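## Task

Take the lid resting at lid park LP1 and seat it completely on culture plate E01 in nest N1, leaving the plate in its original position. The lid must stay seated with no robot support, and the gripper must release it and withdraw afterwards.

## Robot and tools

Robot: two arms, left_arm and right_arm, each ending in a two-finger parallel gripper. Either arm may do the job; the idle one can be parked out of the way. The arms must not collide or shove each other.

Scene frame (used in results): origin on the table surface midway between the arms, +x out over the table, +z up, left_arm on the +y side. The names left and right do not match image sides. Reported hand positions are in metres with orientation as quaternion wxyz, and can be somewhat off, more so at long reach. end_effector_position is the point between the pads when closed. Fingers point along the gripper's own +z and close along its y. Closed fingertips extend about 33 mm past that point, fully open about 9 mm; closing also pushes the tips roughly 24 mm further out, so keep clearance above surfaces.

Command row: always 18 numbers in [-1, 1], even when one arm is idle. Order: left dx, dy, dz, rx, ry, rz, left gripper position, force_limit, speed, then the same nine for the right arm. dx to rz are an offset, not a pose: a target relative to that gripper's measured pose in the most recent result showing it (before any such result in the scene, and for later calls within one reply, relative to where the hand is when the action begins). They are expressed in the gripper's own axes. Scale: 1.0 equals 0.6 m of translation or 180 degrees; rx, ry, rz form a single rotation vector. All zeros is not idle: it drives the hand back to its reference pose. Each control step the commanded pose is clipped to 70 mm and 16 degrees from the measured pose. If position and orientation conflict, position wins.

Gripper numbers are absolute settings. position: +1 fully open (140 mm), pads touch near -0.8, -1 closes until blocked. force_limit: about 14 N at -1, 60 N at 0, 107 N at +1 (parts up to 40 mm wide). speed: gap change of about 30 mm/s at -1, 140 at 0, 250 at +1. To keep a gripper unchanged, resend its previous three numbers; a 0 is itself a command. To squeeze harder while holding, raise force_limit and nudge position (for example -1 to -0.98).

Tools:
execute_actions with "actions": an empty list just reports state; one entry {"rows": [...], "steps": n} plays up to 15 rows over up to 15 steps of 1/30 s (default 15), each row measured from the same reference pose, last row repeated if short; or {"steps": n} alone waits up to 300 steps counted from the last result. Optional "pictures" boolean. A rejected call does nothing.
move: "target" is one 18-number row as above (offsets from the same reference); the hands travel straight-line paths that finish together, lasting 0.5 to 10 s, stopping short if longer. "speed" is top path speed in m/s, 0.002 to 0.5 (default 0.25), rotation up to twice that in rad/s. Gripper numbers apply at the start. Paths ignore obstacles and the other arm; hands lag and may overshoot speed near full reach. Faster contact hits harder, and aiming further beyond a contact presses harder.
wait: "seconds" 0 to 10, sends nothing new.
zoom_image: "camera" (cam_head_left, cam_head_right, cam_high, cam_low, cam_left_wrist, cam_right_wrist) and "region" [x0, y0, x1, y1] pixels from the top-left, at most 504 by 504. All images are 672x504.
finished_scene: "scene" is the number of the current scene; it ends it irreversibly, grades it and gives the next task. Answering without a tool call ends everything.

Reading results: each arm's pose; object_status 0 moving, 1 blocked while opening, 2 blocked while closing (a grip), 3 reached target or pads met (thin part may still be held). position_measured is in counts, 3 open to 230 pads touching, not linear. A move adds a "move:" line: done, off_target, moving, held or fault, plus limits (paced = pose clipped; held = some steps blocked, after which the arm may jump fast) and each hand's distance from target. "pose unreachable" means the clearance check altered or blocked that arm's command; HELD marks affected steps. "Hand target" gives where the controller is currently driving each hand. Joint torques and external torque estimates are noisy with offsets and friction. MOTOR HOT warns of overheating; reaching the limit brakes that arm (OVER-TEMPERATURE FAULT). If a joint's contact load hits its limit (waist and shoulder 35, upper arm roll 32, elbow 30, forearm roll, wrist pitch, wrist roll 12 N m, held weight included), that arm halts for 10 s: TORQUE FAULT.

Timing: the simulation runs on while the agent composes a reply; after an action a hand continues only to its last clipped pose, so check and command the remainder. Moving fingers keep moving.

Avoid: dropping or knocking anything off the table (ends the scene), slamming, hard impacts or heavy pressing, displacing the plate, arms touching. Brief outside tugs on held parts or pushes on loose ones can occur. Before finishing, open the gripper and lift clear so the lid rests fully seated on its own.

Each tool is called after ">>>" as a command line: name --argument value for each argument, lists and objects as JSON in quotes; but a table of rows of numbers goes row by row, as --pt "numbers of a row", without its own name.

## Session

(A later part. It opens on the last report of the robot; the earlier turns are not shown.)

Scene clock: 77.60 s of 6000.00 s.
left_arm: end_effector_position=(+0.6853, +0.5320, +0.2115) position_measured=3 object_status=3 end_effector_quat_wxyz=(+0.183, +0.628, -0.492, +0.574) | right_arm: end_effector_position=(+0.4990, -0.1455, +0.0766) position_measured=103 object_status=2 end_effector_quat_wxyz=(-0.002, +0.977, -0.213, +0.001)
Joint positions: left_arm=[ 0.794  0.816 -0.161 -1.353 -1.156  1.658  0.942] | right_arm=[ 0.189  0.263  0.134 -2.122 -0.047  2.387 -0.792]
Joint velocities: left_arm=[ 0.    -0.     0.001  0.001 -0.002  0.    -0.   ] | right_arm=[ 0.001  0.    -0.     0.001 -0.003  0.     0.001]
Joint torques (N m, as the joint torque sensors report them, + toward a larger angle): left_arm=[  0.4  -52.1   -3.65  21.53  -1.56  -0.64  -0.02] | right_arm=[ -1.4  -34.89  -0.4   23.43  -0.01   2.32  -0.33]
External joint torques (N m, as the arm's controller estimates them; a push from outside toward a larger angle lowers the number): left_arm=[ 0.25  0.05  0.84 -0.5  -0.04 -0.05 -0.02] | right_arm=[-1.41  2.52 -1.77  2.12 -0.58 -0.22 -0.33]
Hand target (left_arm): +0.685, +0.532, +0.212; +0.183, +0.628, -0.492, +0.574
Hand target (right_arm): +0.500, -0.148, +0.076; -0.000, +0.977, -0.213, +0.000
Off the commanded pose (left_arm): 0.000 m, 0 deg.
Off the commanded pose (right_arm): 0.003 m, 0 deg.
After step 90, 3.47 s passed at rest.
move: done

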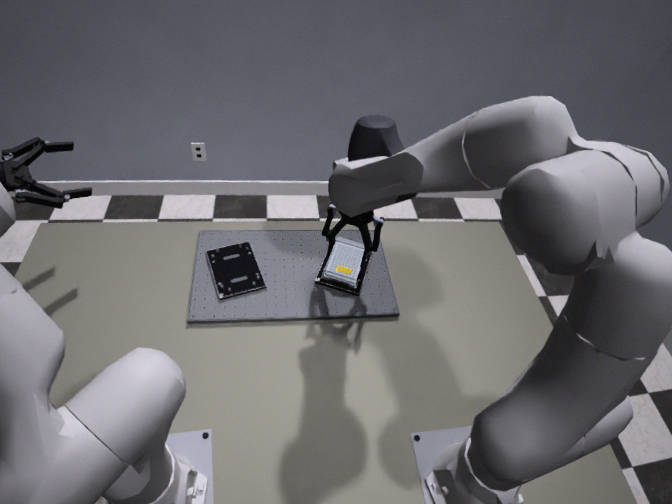

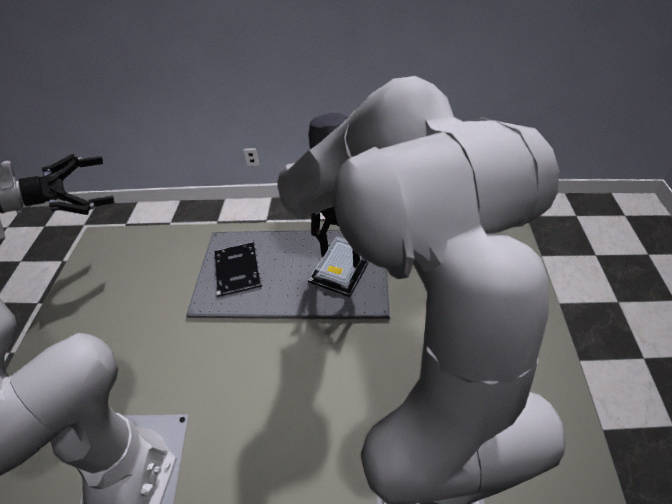

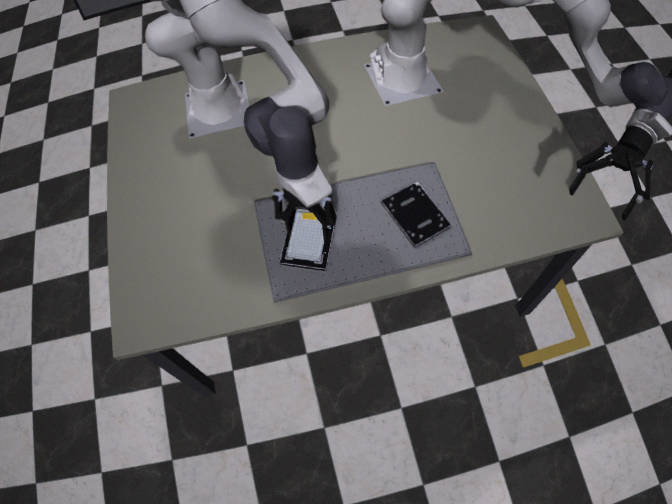

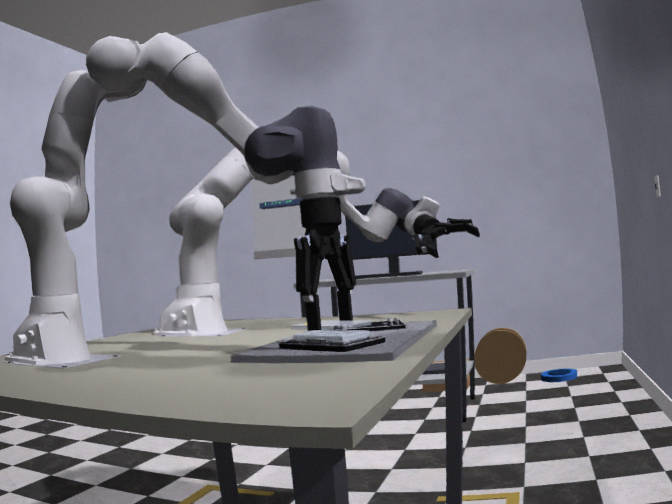

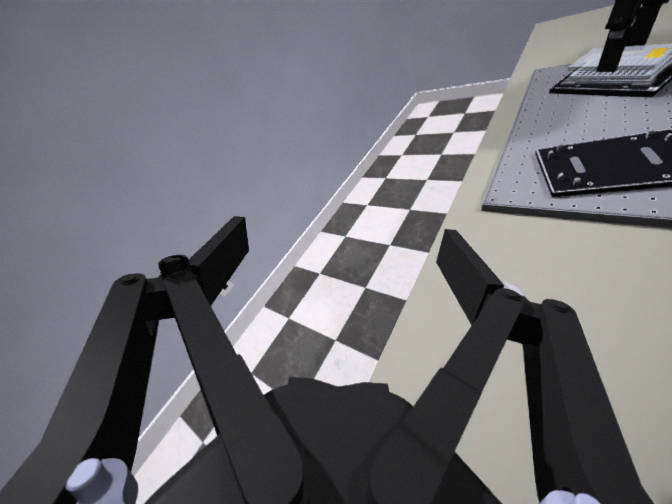

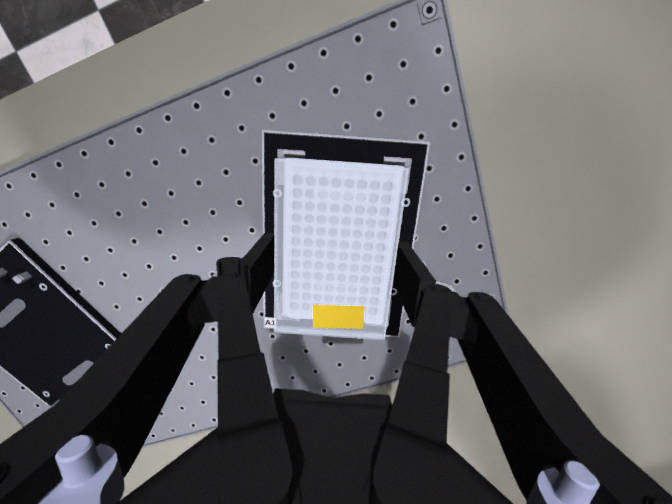

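>>> move --target '[0,0,0,0,0,0,1,0,0, 0.002,0.006,0.0133,-0.001,0,0,-1,-0.4,-1]' --speed 0.01

>>> zoom_image --camera "cam_right_wrist" --region '[220, 120, 460, 360]'

Scene clock: 81.90 s of 6000.00 s.
left_arm: end_effector_position=(+0.6853, +0.5320, +0.2115) position_measured=3 object_status=3 end_effector_quat_wxyz=(+0.183, +0.628, -0.492, +0.574) | right_arm: end_effector_position=(+0.4978, -0.1465, +0.0697) position_measured=103 object_status=2 end_effector_quat_wxyz=(-0.001, +0.977, -0.213, -0.000)
Joint positions: left_arm=[ 0.794  0.816 -0.161 -1.353 -1.156  1.658  0.942] | right_arm=[ 0.189  0.274  0.133 -2.127 -0.05   2.399 -0.792]
Joint velocities: left_arm=[ 0.    -0.001 -0.     0.001  0.001 -0.    -0.001] | right_arm=[ 0.001 -0.    -0.001 -0.001  0.001  0.006  0.   ]
Joint torques (N m, as the joint torque sensors report them, + toward a larger angle): left_arm=[  0.08 -51.98  -3.88  21.64  -1.54  -0.62  -0.05] | right_arm=[ -1.37 -34.77  -0.52  21.5    0.03   3.11  -0.19]
External joint torques (N m, as the arm's controller estimates them; a push from outside toward a larger angle lowers the number): left_arm=[-0.01  0.08  0.64 -0.33 -0.02 -0.02 -0.05] | right_arm=[-1.33  2.82 -1.89  0.34 -0.53  0.58 -0.19]
Hand target (left_arm): +0.685, +0.532, +0.212; +0.183, +0.628, -0.492, +0.574
Hand target (right_arm): +0.499, -0.149, +0.069; -0.000, +0.977, -0.213, +0.001
Off the commanded pose (left_arm): 0.000 m, 0 deg.
Off the commanded pose (right_arm): 0.003 m, 0 deg.
After step 90, 0.20 s passed at rest.
move: done

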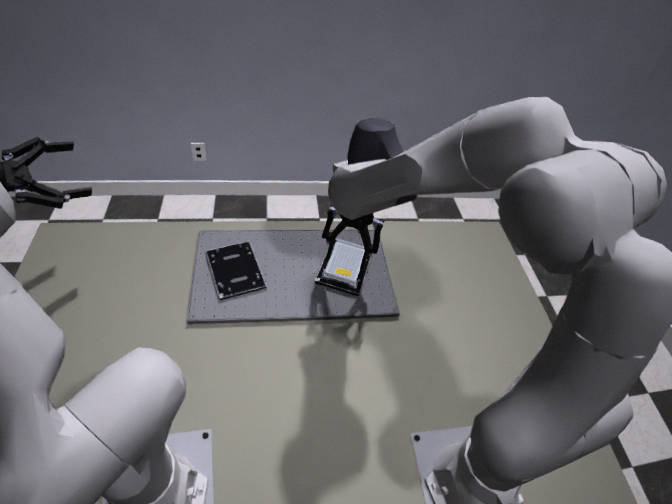

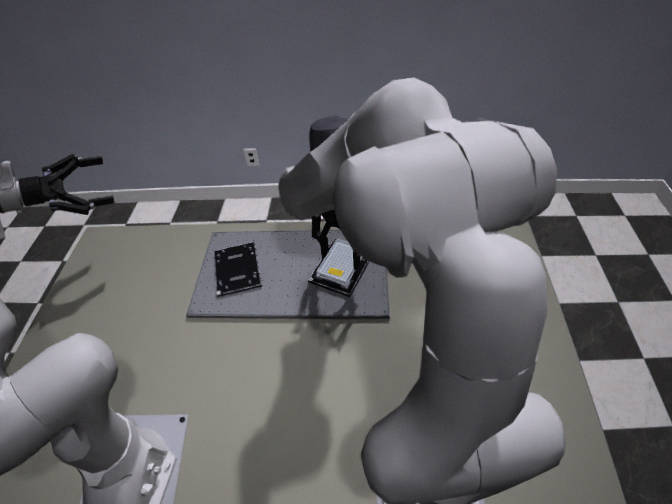

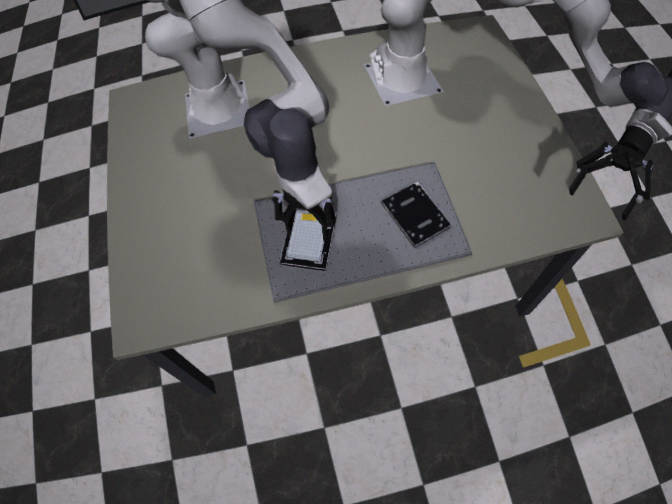

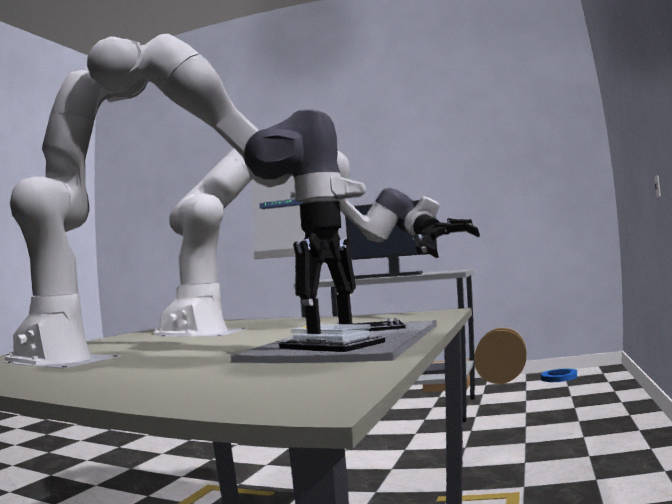

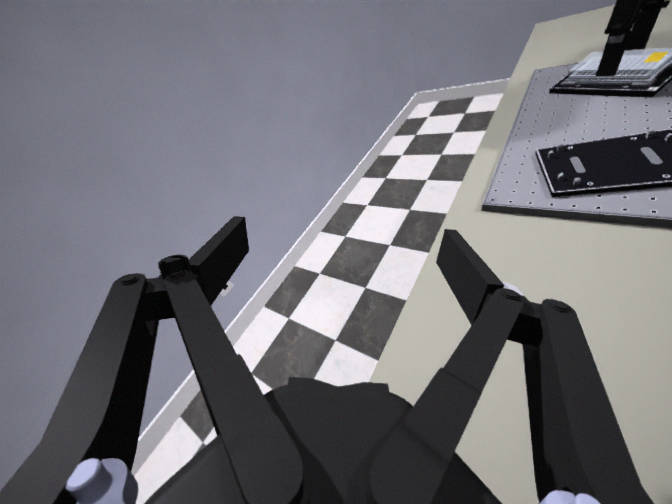

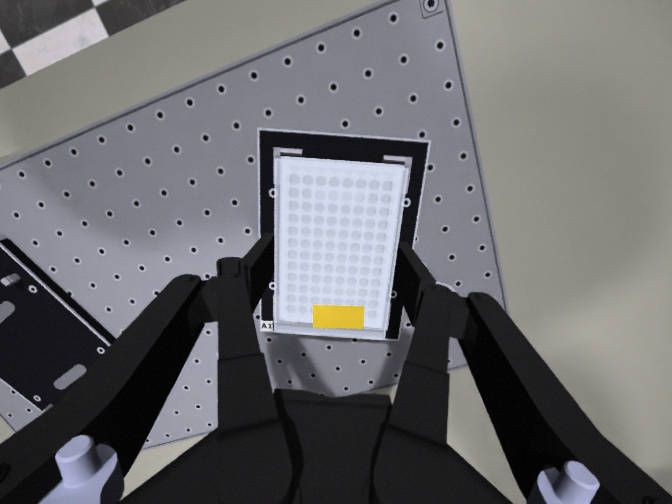

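Region (220, 120, 460, 360) of cam_right_wrist's 672x504 image, scaled by 2.100, with more detail than that image has.

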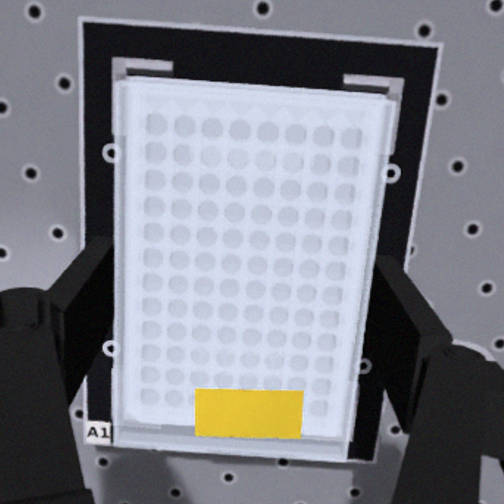

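>>> zoom_image --camera "cam_right_wrist" --region '[260, 140, 420, 200]'

>>> zoom_image --camera "cam_right_wrist" --region '[255, 290, 415, 350]'

Region (260, 140, 420, 200) of cam_right_wrist's 672x504 image, scaled by 3.150, with more detail than that image has; it fills the top 189 rows of this view, and the rest is white.

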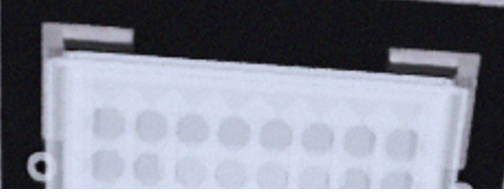

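Region (255, 290, 415, 350) of cam_right_wrist's 672x504 image, scaled by 3.150, with more detail than that image has; it fills the top 189 rows of this view, and the rest is white.

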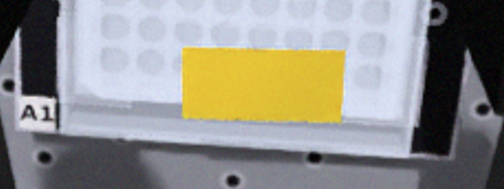

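>>> move --target '[0,0,0,0,0,0,1,0,0, 0.0051,0.0032,0.004,0,0,0,-1,-0.4,-1]' --speed 0.005

>>> zoom_image --camera "cam_right_wrist" --region '[220, 120, 460, 360]'

Scene clock: 89.67 s of 6000.00 s.
left_arm: end_effector_position=(+0.6853, +0.5320, +0.2115) position_measured=3 object_status=3 end_effector_quat_wxyz=(+0.183, +0.628, -0.492, +0.574) | right_arm: end_effector_position=(+0.4980, -0.1477, +0.0674) position_measured=103 object_status=2 end_effector_quat_wxyz=(-0.000, +0.977, -0.214, -0.002)
Joint positions: left_arm=[ 0.794  0.816 -0.161 -1.353 -1.156  1.658  0.942] | right_arm=[ 0.187  0.279  0.133 -2.126 -0.05   2.4   -0.792]
Joint velocities: left_arm=[ 0.001 -0.     0.    -0.     0.001  0.     0.   ] | right_arm=[-0.001  0.001  0.001 -0.    -0.001 -0.001 -0.001]
Joint torques (N m, as the joint torque sensors report them, + toward a larger angle): left_arm=[  0.39 -52.25  -3.84  21.85  -1.55  -0.59  -0.04] | right_arm=[ -1.91 -34.59   0.39  22.89   0.34   3.03  -0.39]
External joint torques (N m, as the arm's controller estimates them; a push from outside toward a larger angle lowers the number): left_arm=[ 0.3  -0.27  0.68 -0.07 -0.03  0.01 -0.05] | right_arm=[-2.01  2.87 -1.12  1.94 -0.21  0.52 -0.39]
Hand target (left_arm): +0.685, +0.532, +0.212; +0.183, +0.628, -0.492, +0.574
Hand target (right_arm): +0.500, -0.149, +0.067; -0.001, +0.977, -0.213, -0.000
Off the commanded pose (left_arm): 0.000 m, 0 deg.
Off the commanded pose (right_arm): 0.003 m, 0 deg.
After step 90, 3.70 s passed at rest.
move: done

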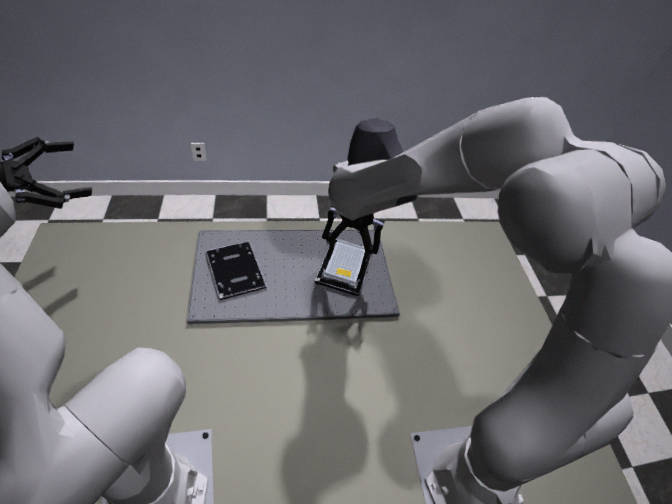

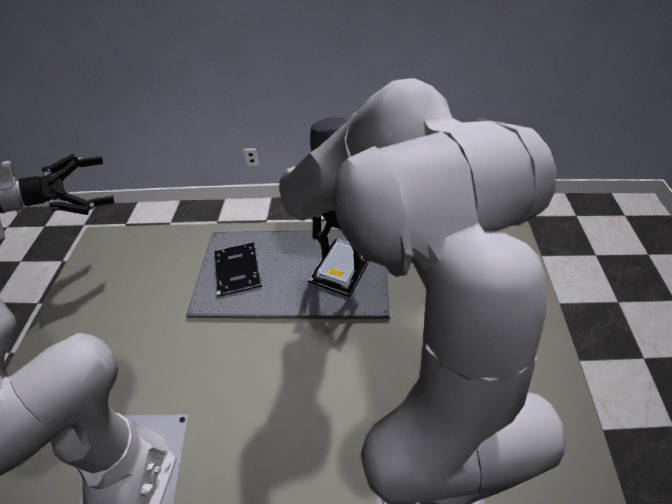

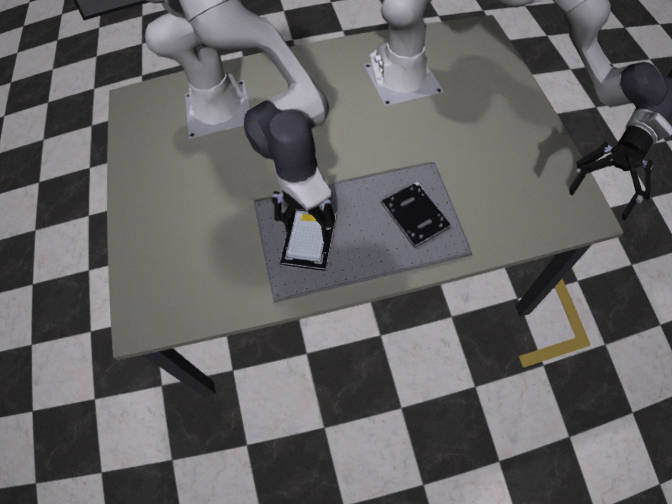

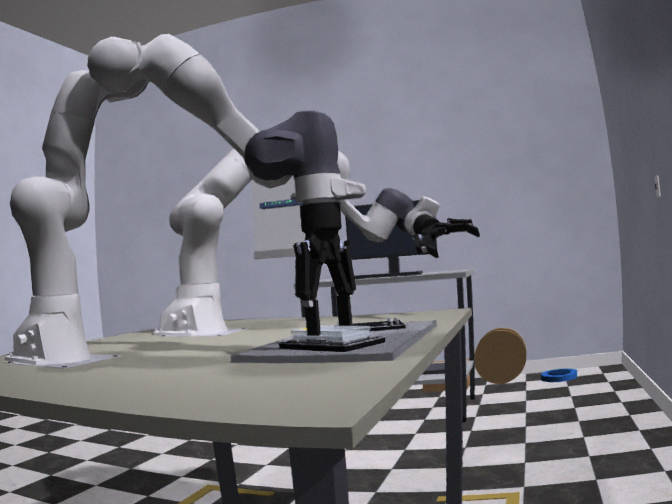

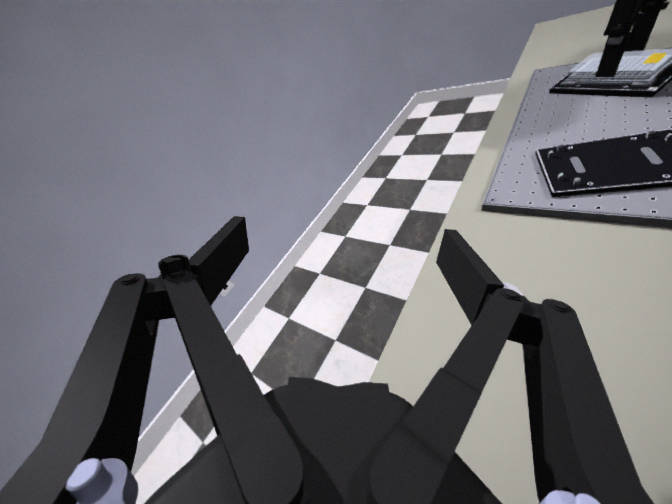

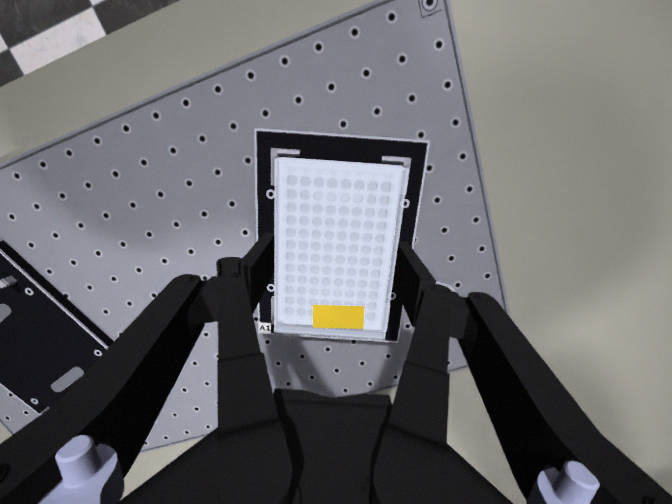

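Region (220, 120, 460, 360) of cam_right_wrist's 672x504 image, scaled by 2.100, with more detail than that image has.

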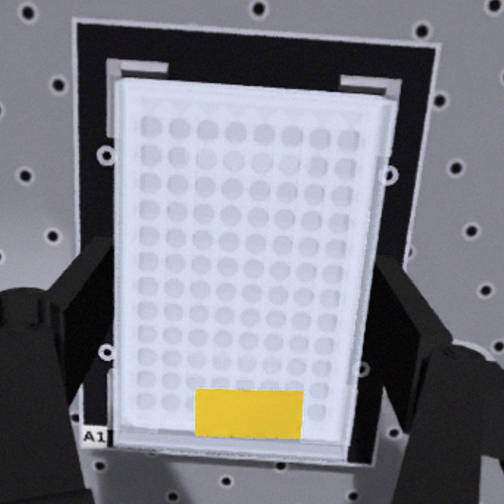

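>>> move --target '[0,0,0,0,0,0,1,0,0, 0.0037,-0.0033,0,0.0003,0.0012,0,-1,-0.4,-1]' --speed 0.005

>>> zoom_image --camera "cam_right_wrist" --region '[220, 120, 460, 360]'

Scene clock: 95.17 s of 6000.00 s.
left_arm: end_effector_position=(+0.6853, +0.5320, +0.2115) position_measured=3 object_status=3 end_effector_quat_wxyz=(+0.183, +0.628, -0.492, +0.574) | right_arm: end_effector_position=(+0.5001, -0.1474, +0.0676) position_measured=103 object_status=2 end_effector_quat_wxyz=(-0.001, +0.977, -0.213, -0.001)
Joint positions: left_arm=[ 0.794  0.816 -0.161 -1.353 -1.156  1.658  0.942] | right_arm=[ 0.186  0.283  0.133 -2.12  -0.052  2.4   -0.792]
Joint velocities: left_arm=[-0.     0.001  0.     0.001 -0.001  0.001  0.001] | right_arm=[-0.     0.001 -0.     0.002 -0.001  0.    -0.   ]
Joint torques (N m, as the joint torque sensors report them, + toward a larger angle): left_arm=[  0.23 -51.97  -3.89  21.41  -1.53  -0.59   0.02] | right_arm=[  0.86 -34.95   0.7   23.22   0.02   2.85   0.03]
External joint torques (N m, as the arm's controller estimates them; a push from outside toward a larger angle lowers the number): left_arm=[ 0.2  -0.03  0.66 -0.51 -0.01  0.01  0.01] | right_arm=[ 0.86  2.77 -0.75  2.13 -0.54  0.32  0.03]
Hand target (left_arm): +0.685, +0.532, +0.212; +0.183, +0.628, -0.492, +0.574
Hand target (right_arm): +0.501, -0.147, +0.067; -0.001, +0.977, -0.214, +0.000
Off the commanded pose (left_arm): 0.000 m, 0 deg.
Off the commanded pose (right_arm): 0.001 m, 0 deg.
After step 90, 1.73 s passed at rest.
move: done

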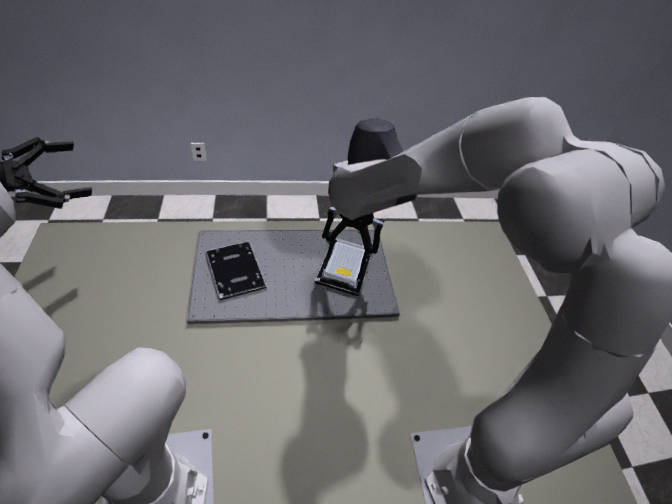

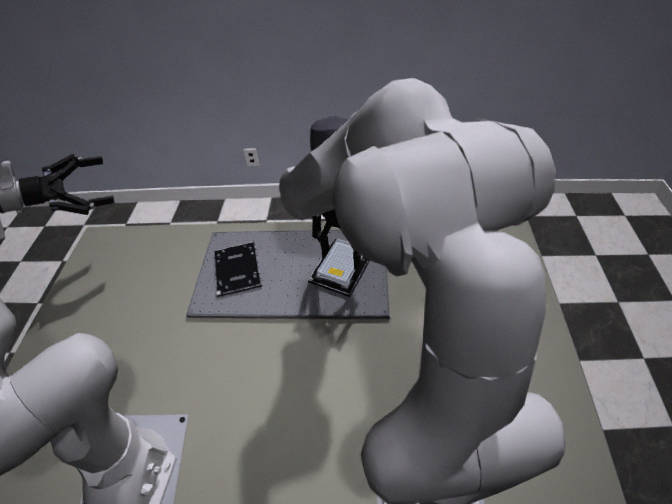

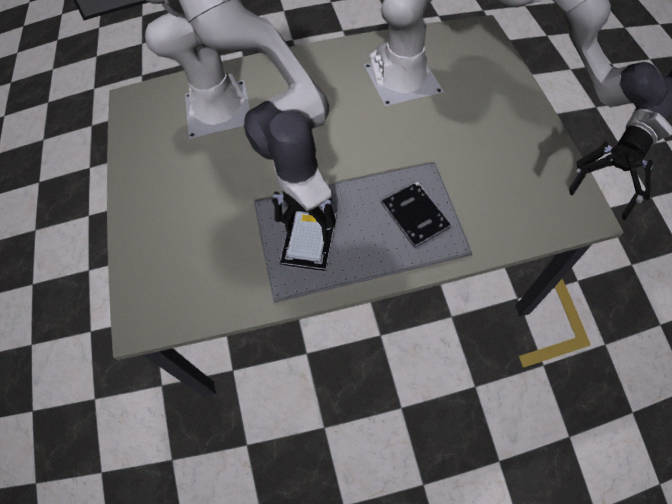

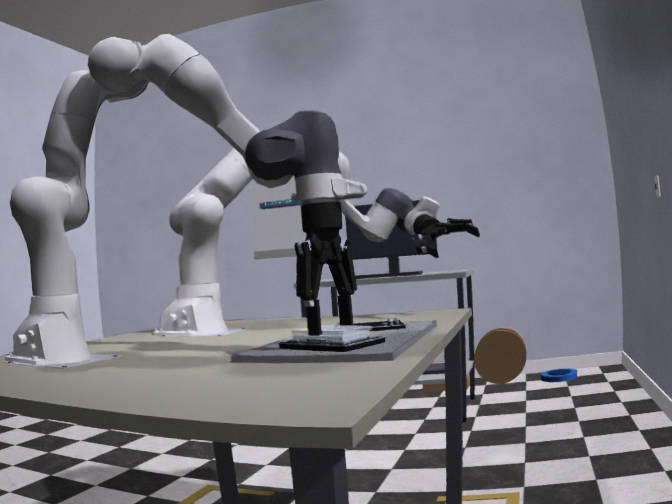

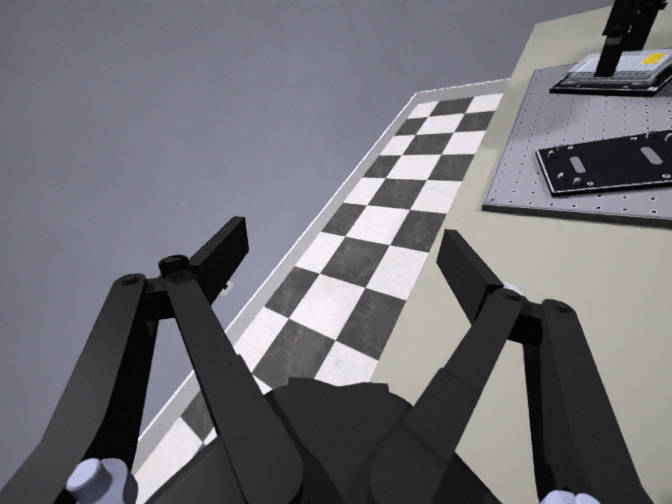

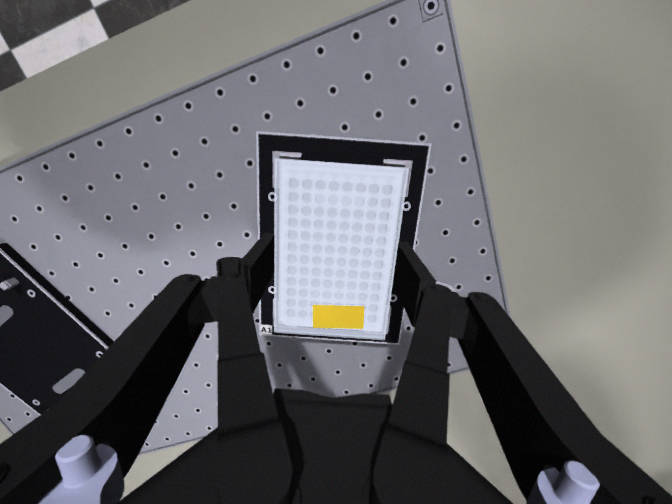

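Region (220, 120, 460, 360) of cam_right_wrist's 672x504 image, scaled by 2.100, with more detail than that image has.

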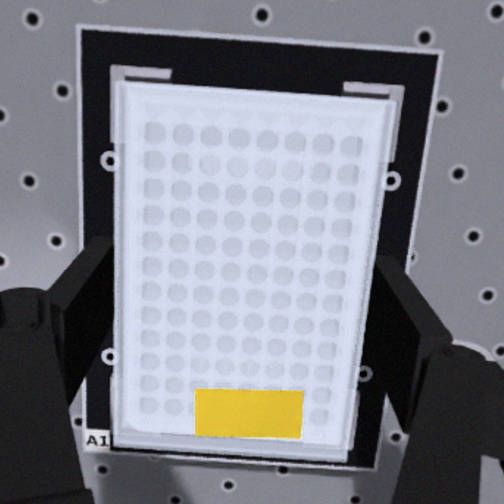

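>>> zoom_image --camera "cam_right_wrist" --region '[262, 145, 342, 185]'

>>> zoom_image --camera "cam_right_wrist" --region '[345, 150, 425, 190]'

>>> zoom_image --camera "cam_right_wrist" --region '[255, 300, 415, 350]'

Region (262, 145, 342, 185) of cam_right_wrist's 672x504 image, scaled by 6.300, with more detail than that image has.

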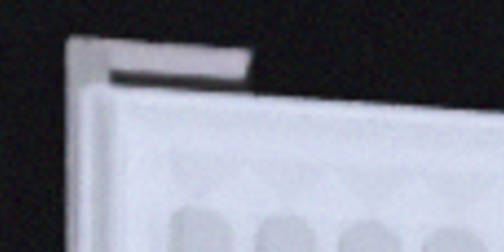

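Region (345, 150, 425, 190) of cam_right_wrist's 672x504 image, scaled by 6.300, with more detail than that image has.

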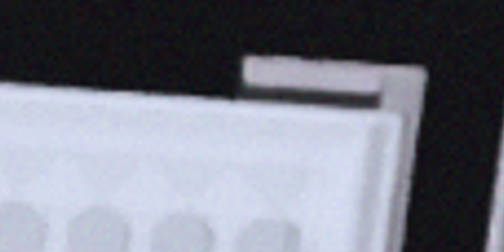

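Region (255, 300, 415, 350) of cam_right_wrist's 672x504 image, scaled by 3.150, with more detail than that image has; it fills the top 158 rows of this view, and the rest is white.

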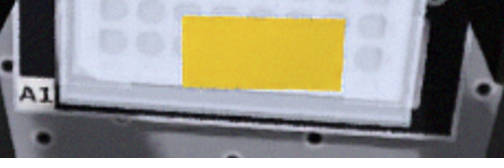

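>>> move --target '[0,0,0,0,0,0,1,0,0, 0,0,0.0067,0,0.0006,0,-1,-0.4,-1]' --speed 0.004

>>> zoom_image --camera "cam_right_wrist" --region '[220, 120, 460, 360]'

Scene clock: 108.23 s of 6000.00 s.
left_arm: end_effector_position=(+0.6853, +0.5320, +0.2115) position_measured=3 object_status=3 end_effector_quat_wxyz=(+0.183, +0.628, -0.492, +0.574) | right_arm: end_effector_position=(+0.5001, -0.1473, +0.0647) position_measured=103 object_status=2 end_effector_quat_wxyz=(-0.001, +0.977, -0.213, -0.000)
Joint positions: left_arm=[ 0.794  0.816 -0.161 -1.353 -1.156  1.658  0.942] | right_arm=[ 0.186  0.288  0.133 -2.122 -0.053  2.407 -0.792]
Joint velocities: left_arm=[-0.001 -0.     0.     0.     0.     0.     0.001] | right_arm=[ 0.001  0.    -0.001 -0.001 -0.001  0.003 -0.001]
Joint torques (N m, as the joint torque sensors report them, + toward a larger angle): left_arm=[  0.05 -52.23  -3.35  21.48  -1.54  -0.66  -0.07] | right_arm=[  0.47 -34.97   0.6   21.31   0.01   3.16  -0.01]
External joint torques (N m, as the arm's controller estimates them; a push from outside toward a larger angle lowers the number): left_arm=[ 0.15 -0.11  1.3  -0.5  -0.02 -0.05 -0.08] | right_arm=[ 0.43  2.73 -0.89  0.36 -0.55  0.63 -0.01]
Hand target (left_arm): +0.685, +0.532, +0.212; +0.183, +0.628, -0.492, +0.574
Hand target (right_arm): +0.500, -0.147, +0.064; -0.001, +0.977, -0.213, +0.000
Off the commanded pose (left_arm): 0.000 m, 0 deg.
Off the commanded pose (right_arm): 0.001 m, 0 deg.
After step 90, 8.83 s passed at rest.
move: done

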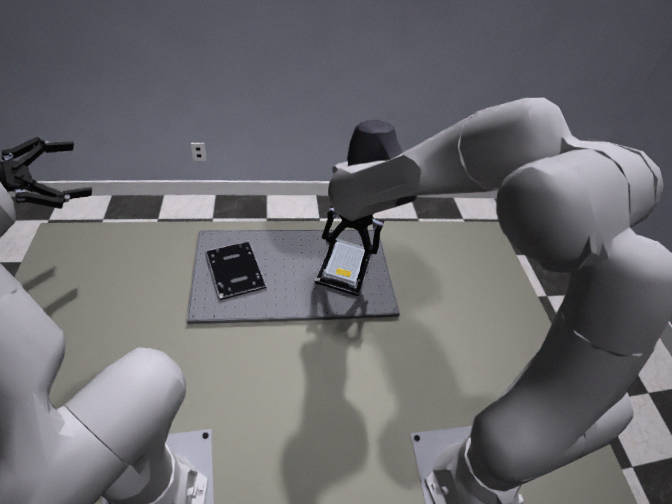

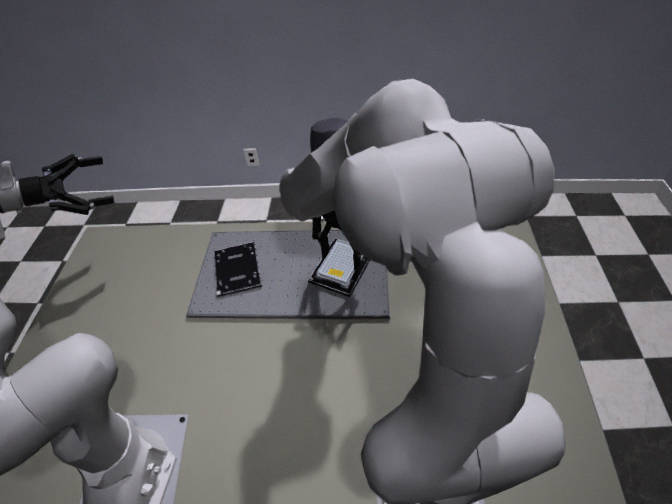

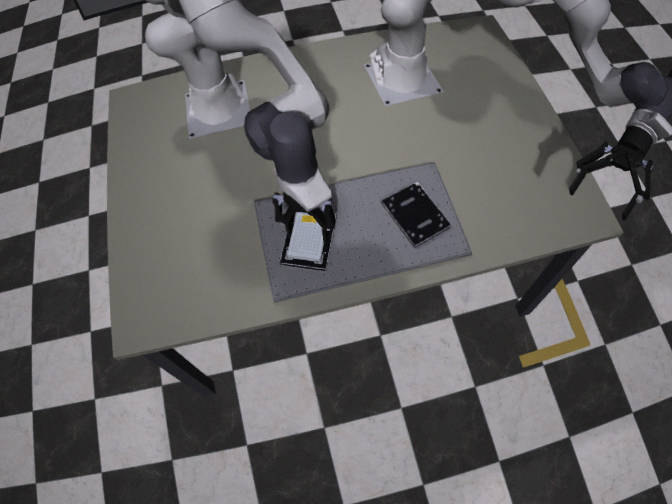

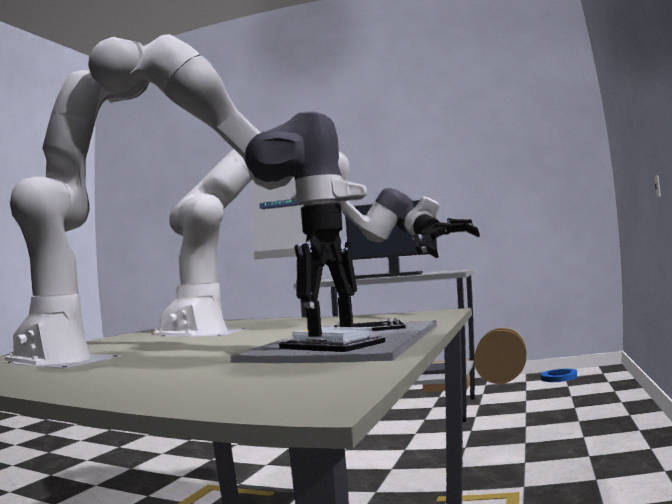

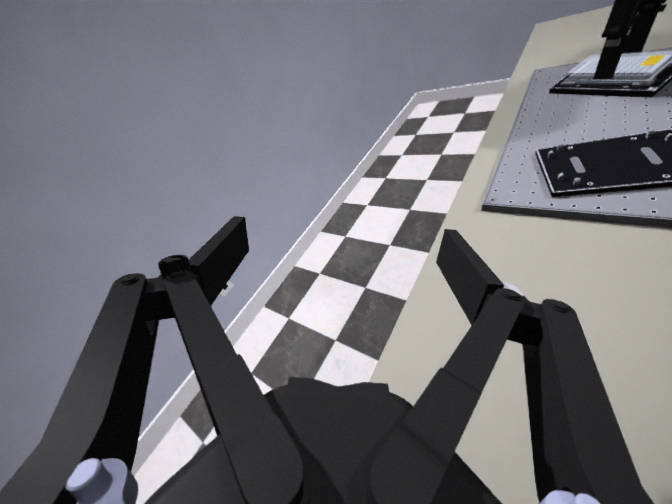

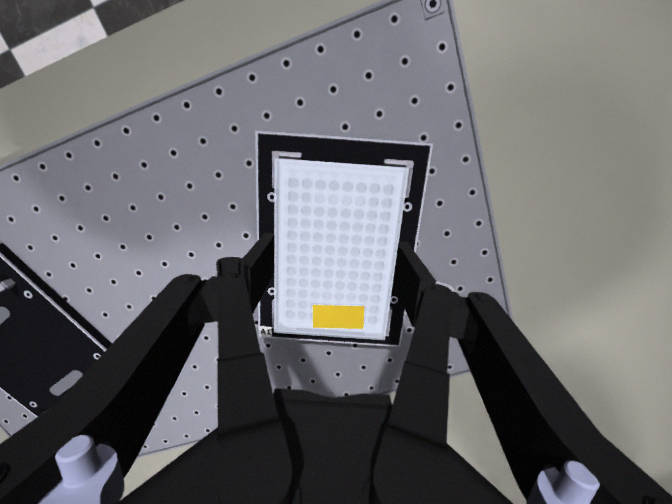

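Region (220, 120, 460, 360) of cam_right_wrist's 672x504 image, scaled by 2.100, with more detail than that image has.

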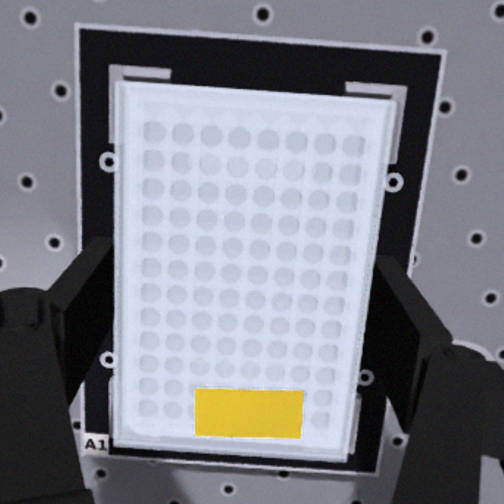

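>>> zoom_image --camera "cam_right_wrist" --region '[260, 305, 340, 345]'

>>> zoom_image --camera "cam_low" --region '[275, 310, 390, 355]'

Region (260, 305, 340, 345) of cam_right_wrist's 672x504 image, scaled by 6.300, with more detail than that image has.

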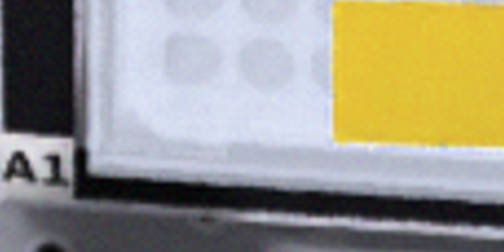

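Region (275, 310, 390, 355) of cam_low's 672x504 image, scaled by 4.383, with more detail than that image has; it fills the top 197 rows of this view, and the rest is white.

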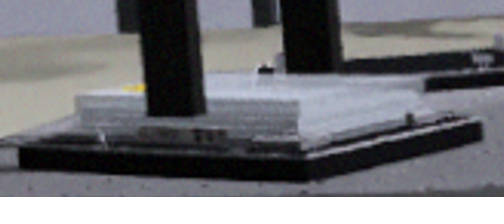

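>>> move --target '[0,0,0,0,0,0,1,0,0, -0.0012,0.0009,0.002,0,0,0,-1,-0.4,-1]' --speed 0.003

>>> zoom_image --camera "cam_right_wrist" --region '[220, 120, 460, 360]'

Scene clock: 116.57 s of 6000.00 s.
left_arm: end_effector_position=(+0.6853, +0.5320, +0.2115) position_measured=3 object_status=3 end_effector_quat_wxyz=(+0.183, +0.628, -0.492, +0.574) | right_arm: end_effector_position=(+0.4991, -0.1476, +0.0638) position_measured=103 object_status=2 end_effector_quat_wxyz=(-0.001, +0.977, -0.213, -0.001)
Joint positions: left_arm=[ 0.794  0.816 -0.161 -1.353 -1.156  1.658  0.942] | right_arm=[ 0.186  0.288  0.133 -2.125 -0.053  2.408 -0.792]
Joint velocities: left_arm=[ 0.001  0.001  0.     0.001 -0.     0.    -0.   ] | right_arm=[ 0.     0.002 -0.002 -0.002 -0.001  0.001  0.001]
Joint torques (N m, as the joint torque sensors report them, + toward a larger angle): left_arm=[ -0.09 -51.95  -3.81  21.59  -1.53  -0.65  -0.07] | right_arm=[ -0.15 -35.88   0.84  21.57   0.45   3.06  -0.14]
External joint torques (N m, as the arm's controller estimates them; a push from outside toward a larger angle lowers the number): left_arm=[-0.34  0.04  0.6  -0.37 -0.01 -0.07 -0.07] | right_arm=[ 0.01  1.76 -0.47  0.66 -0.11  0.55 -0.14]
Hand target (left_arm): +0.685, +0.532, +0.212; +0.183, +0.628, -0.492, +0.574
Hand target (right_arm): +0.499, -0.148, +0.063; -0.001, +0.977, -0.213, -0.000
Off the commanded pose (left_arm): 0.000 m, 0 deg.
Off the commanded pose (right_arm): 0.000 m, 0 deg.
After step 90, 4.63 s passed at rest.
move: done

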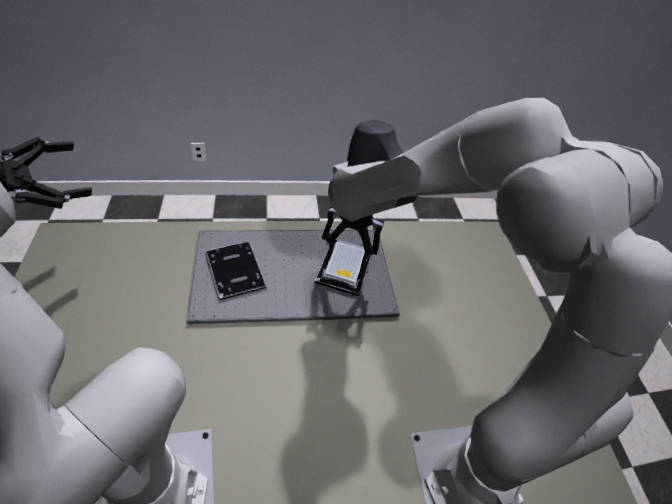

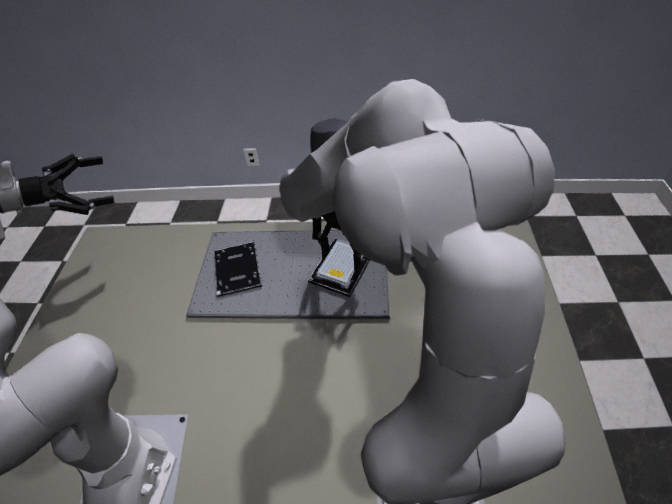

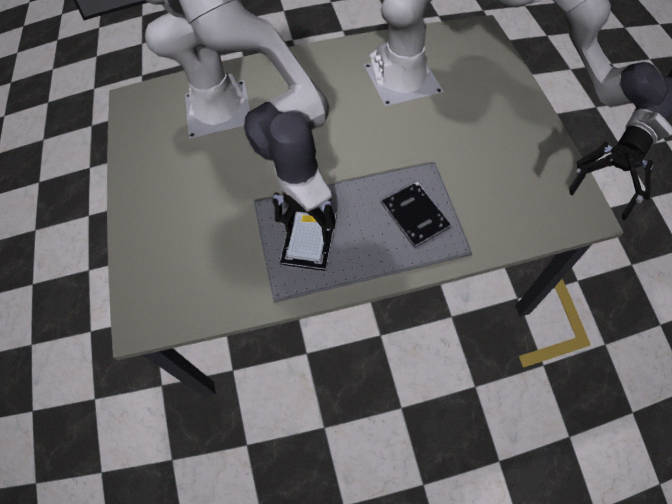

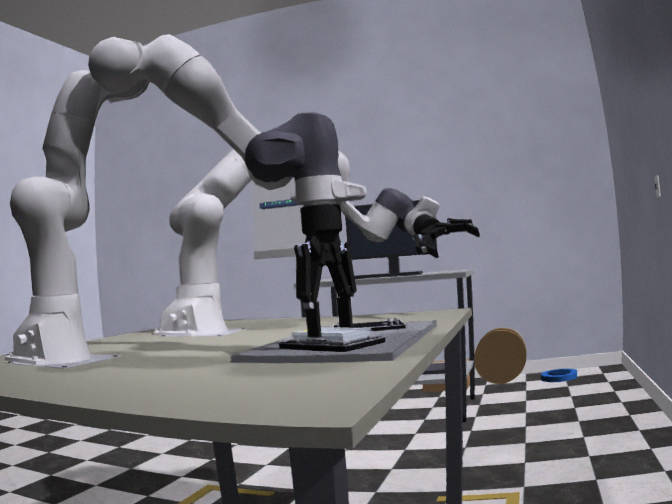

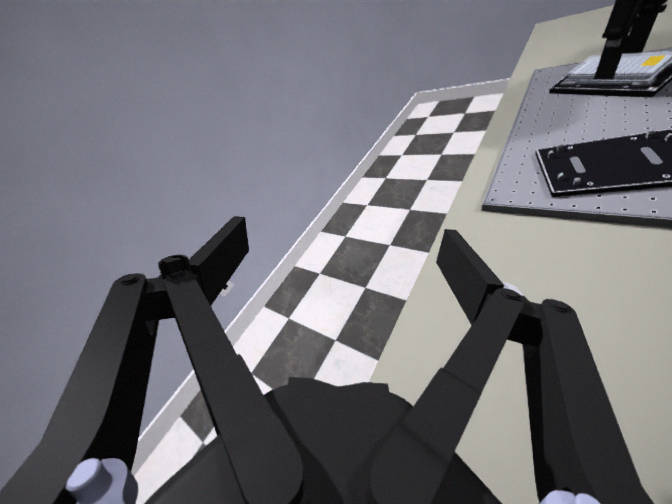

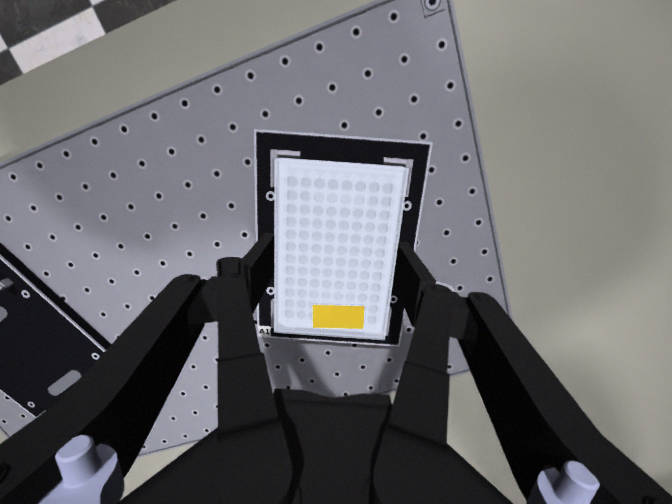

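Region (220, 120, 460, 360) of cam_right_wrist's 672x504 image, scaled by 2.100, with more detail than that image has.

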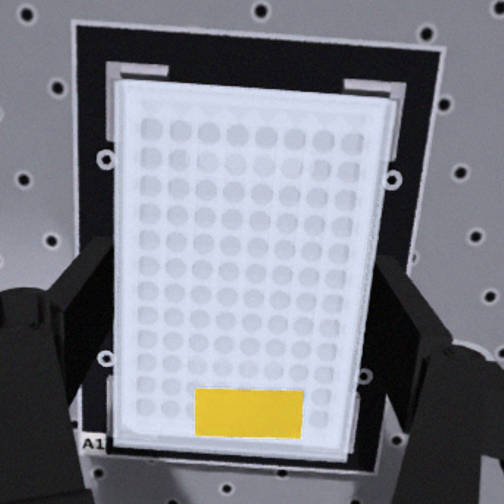

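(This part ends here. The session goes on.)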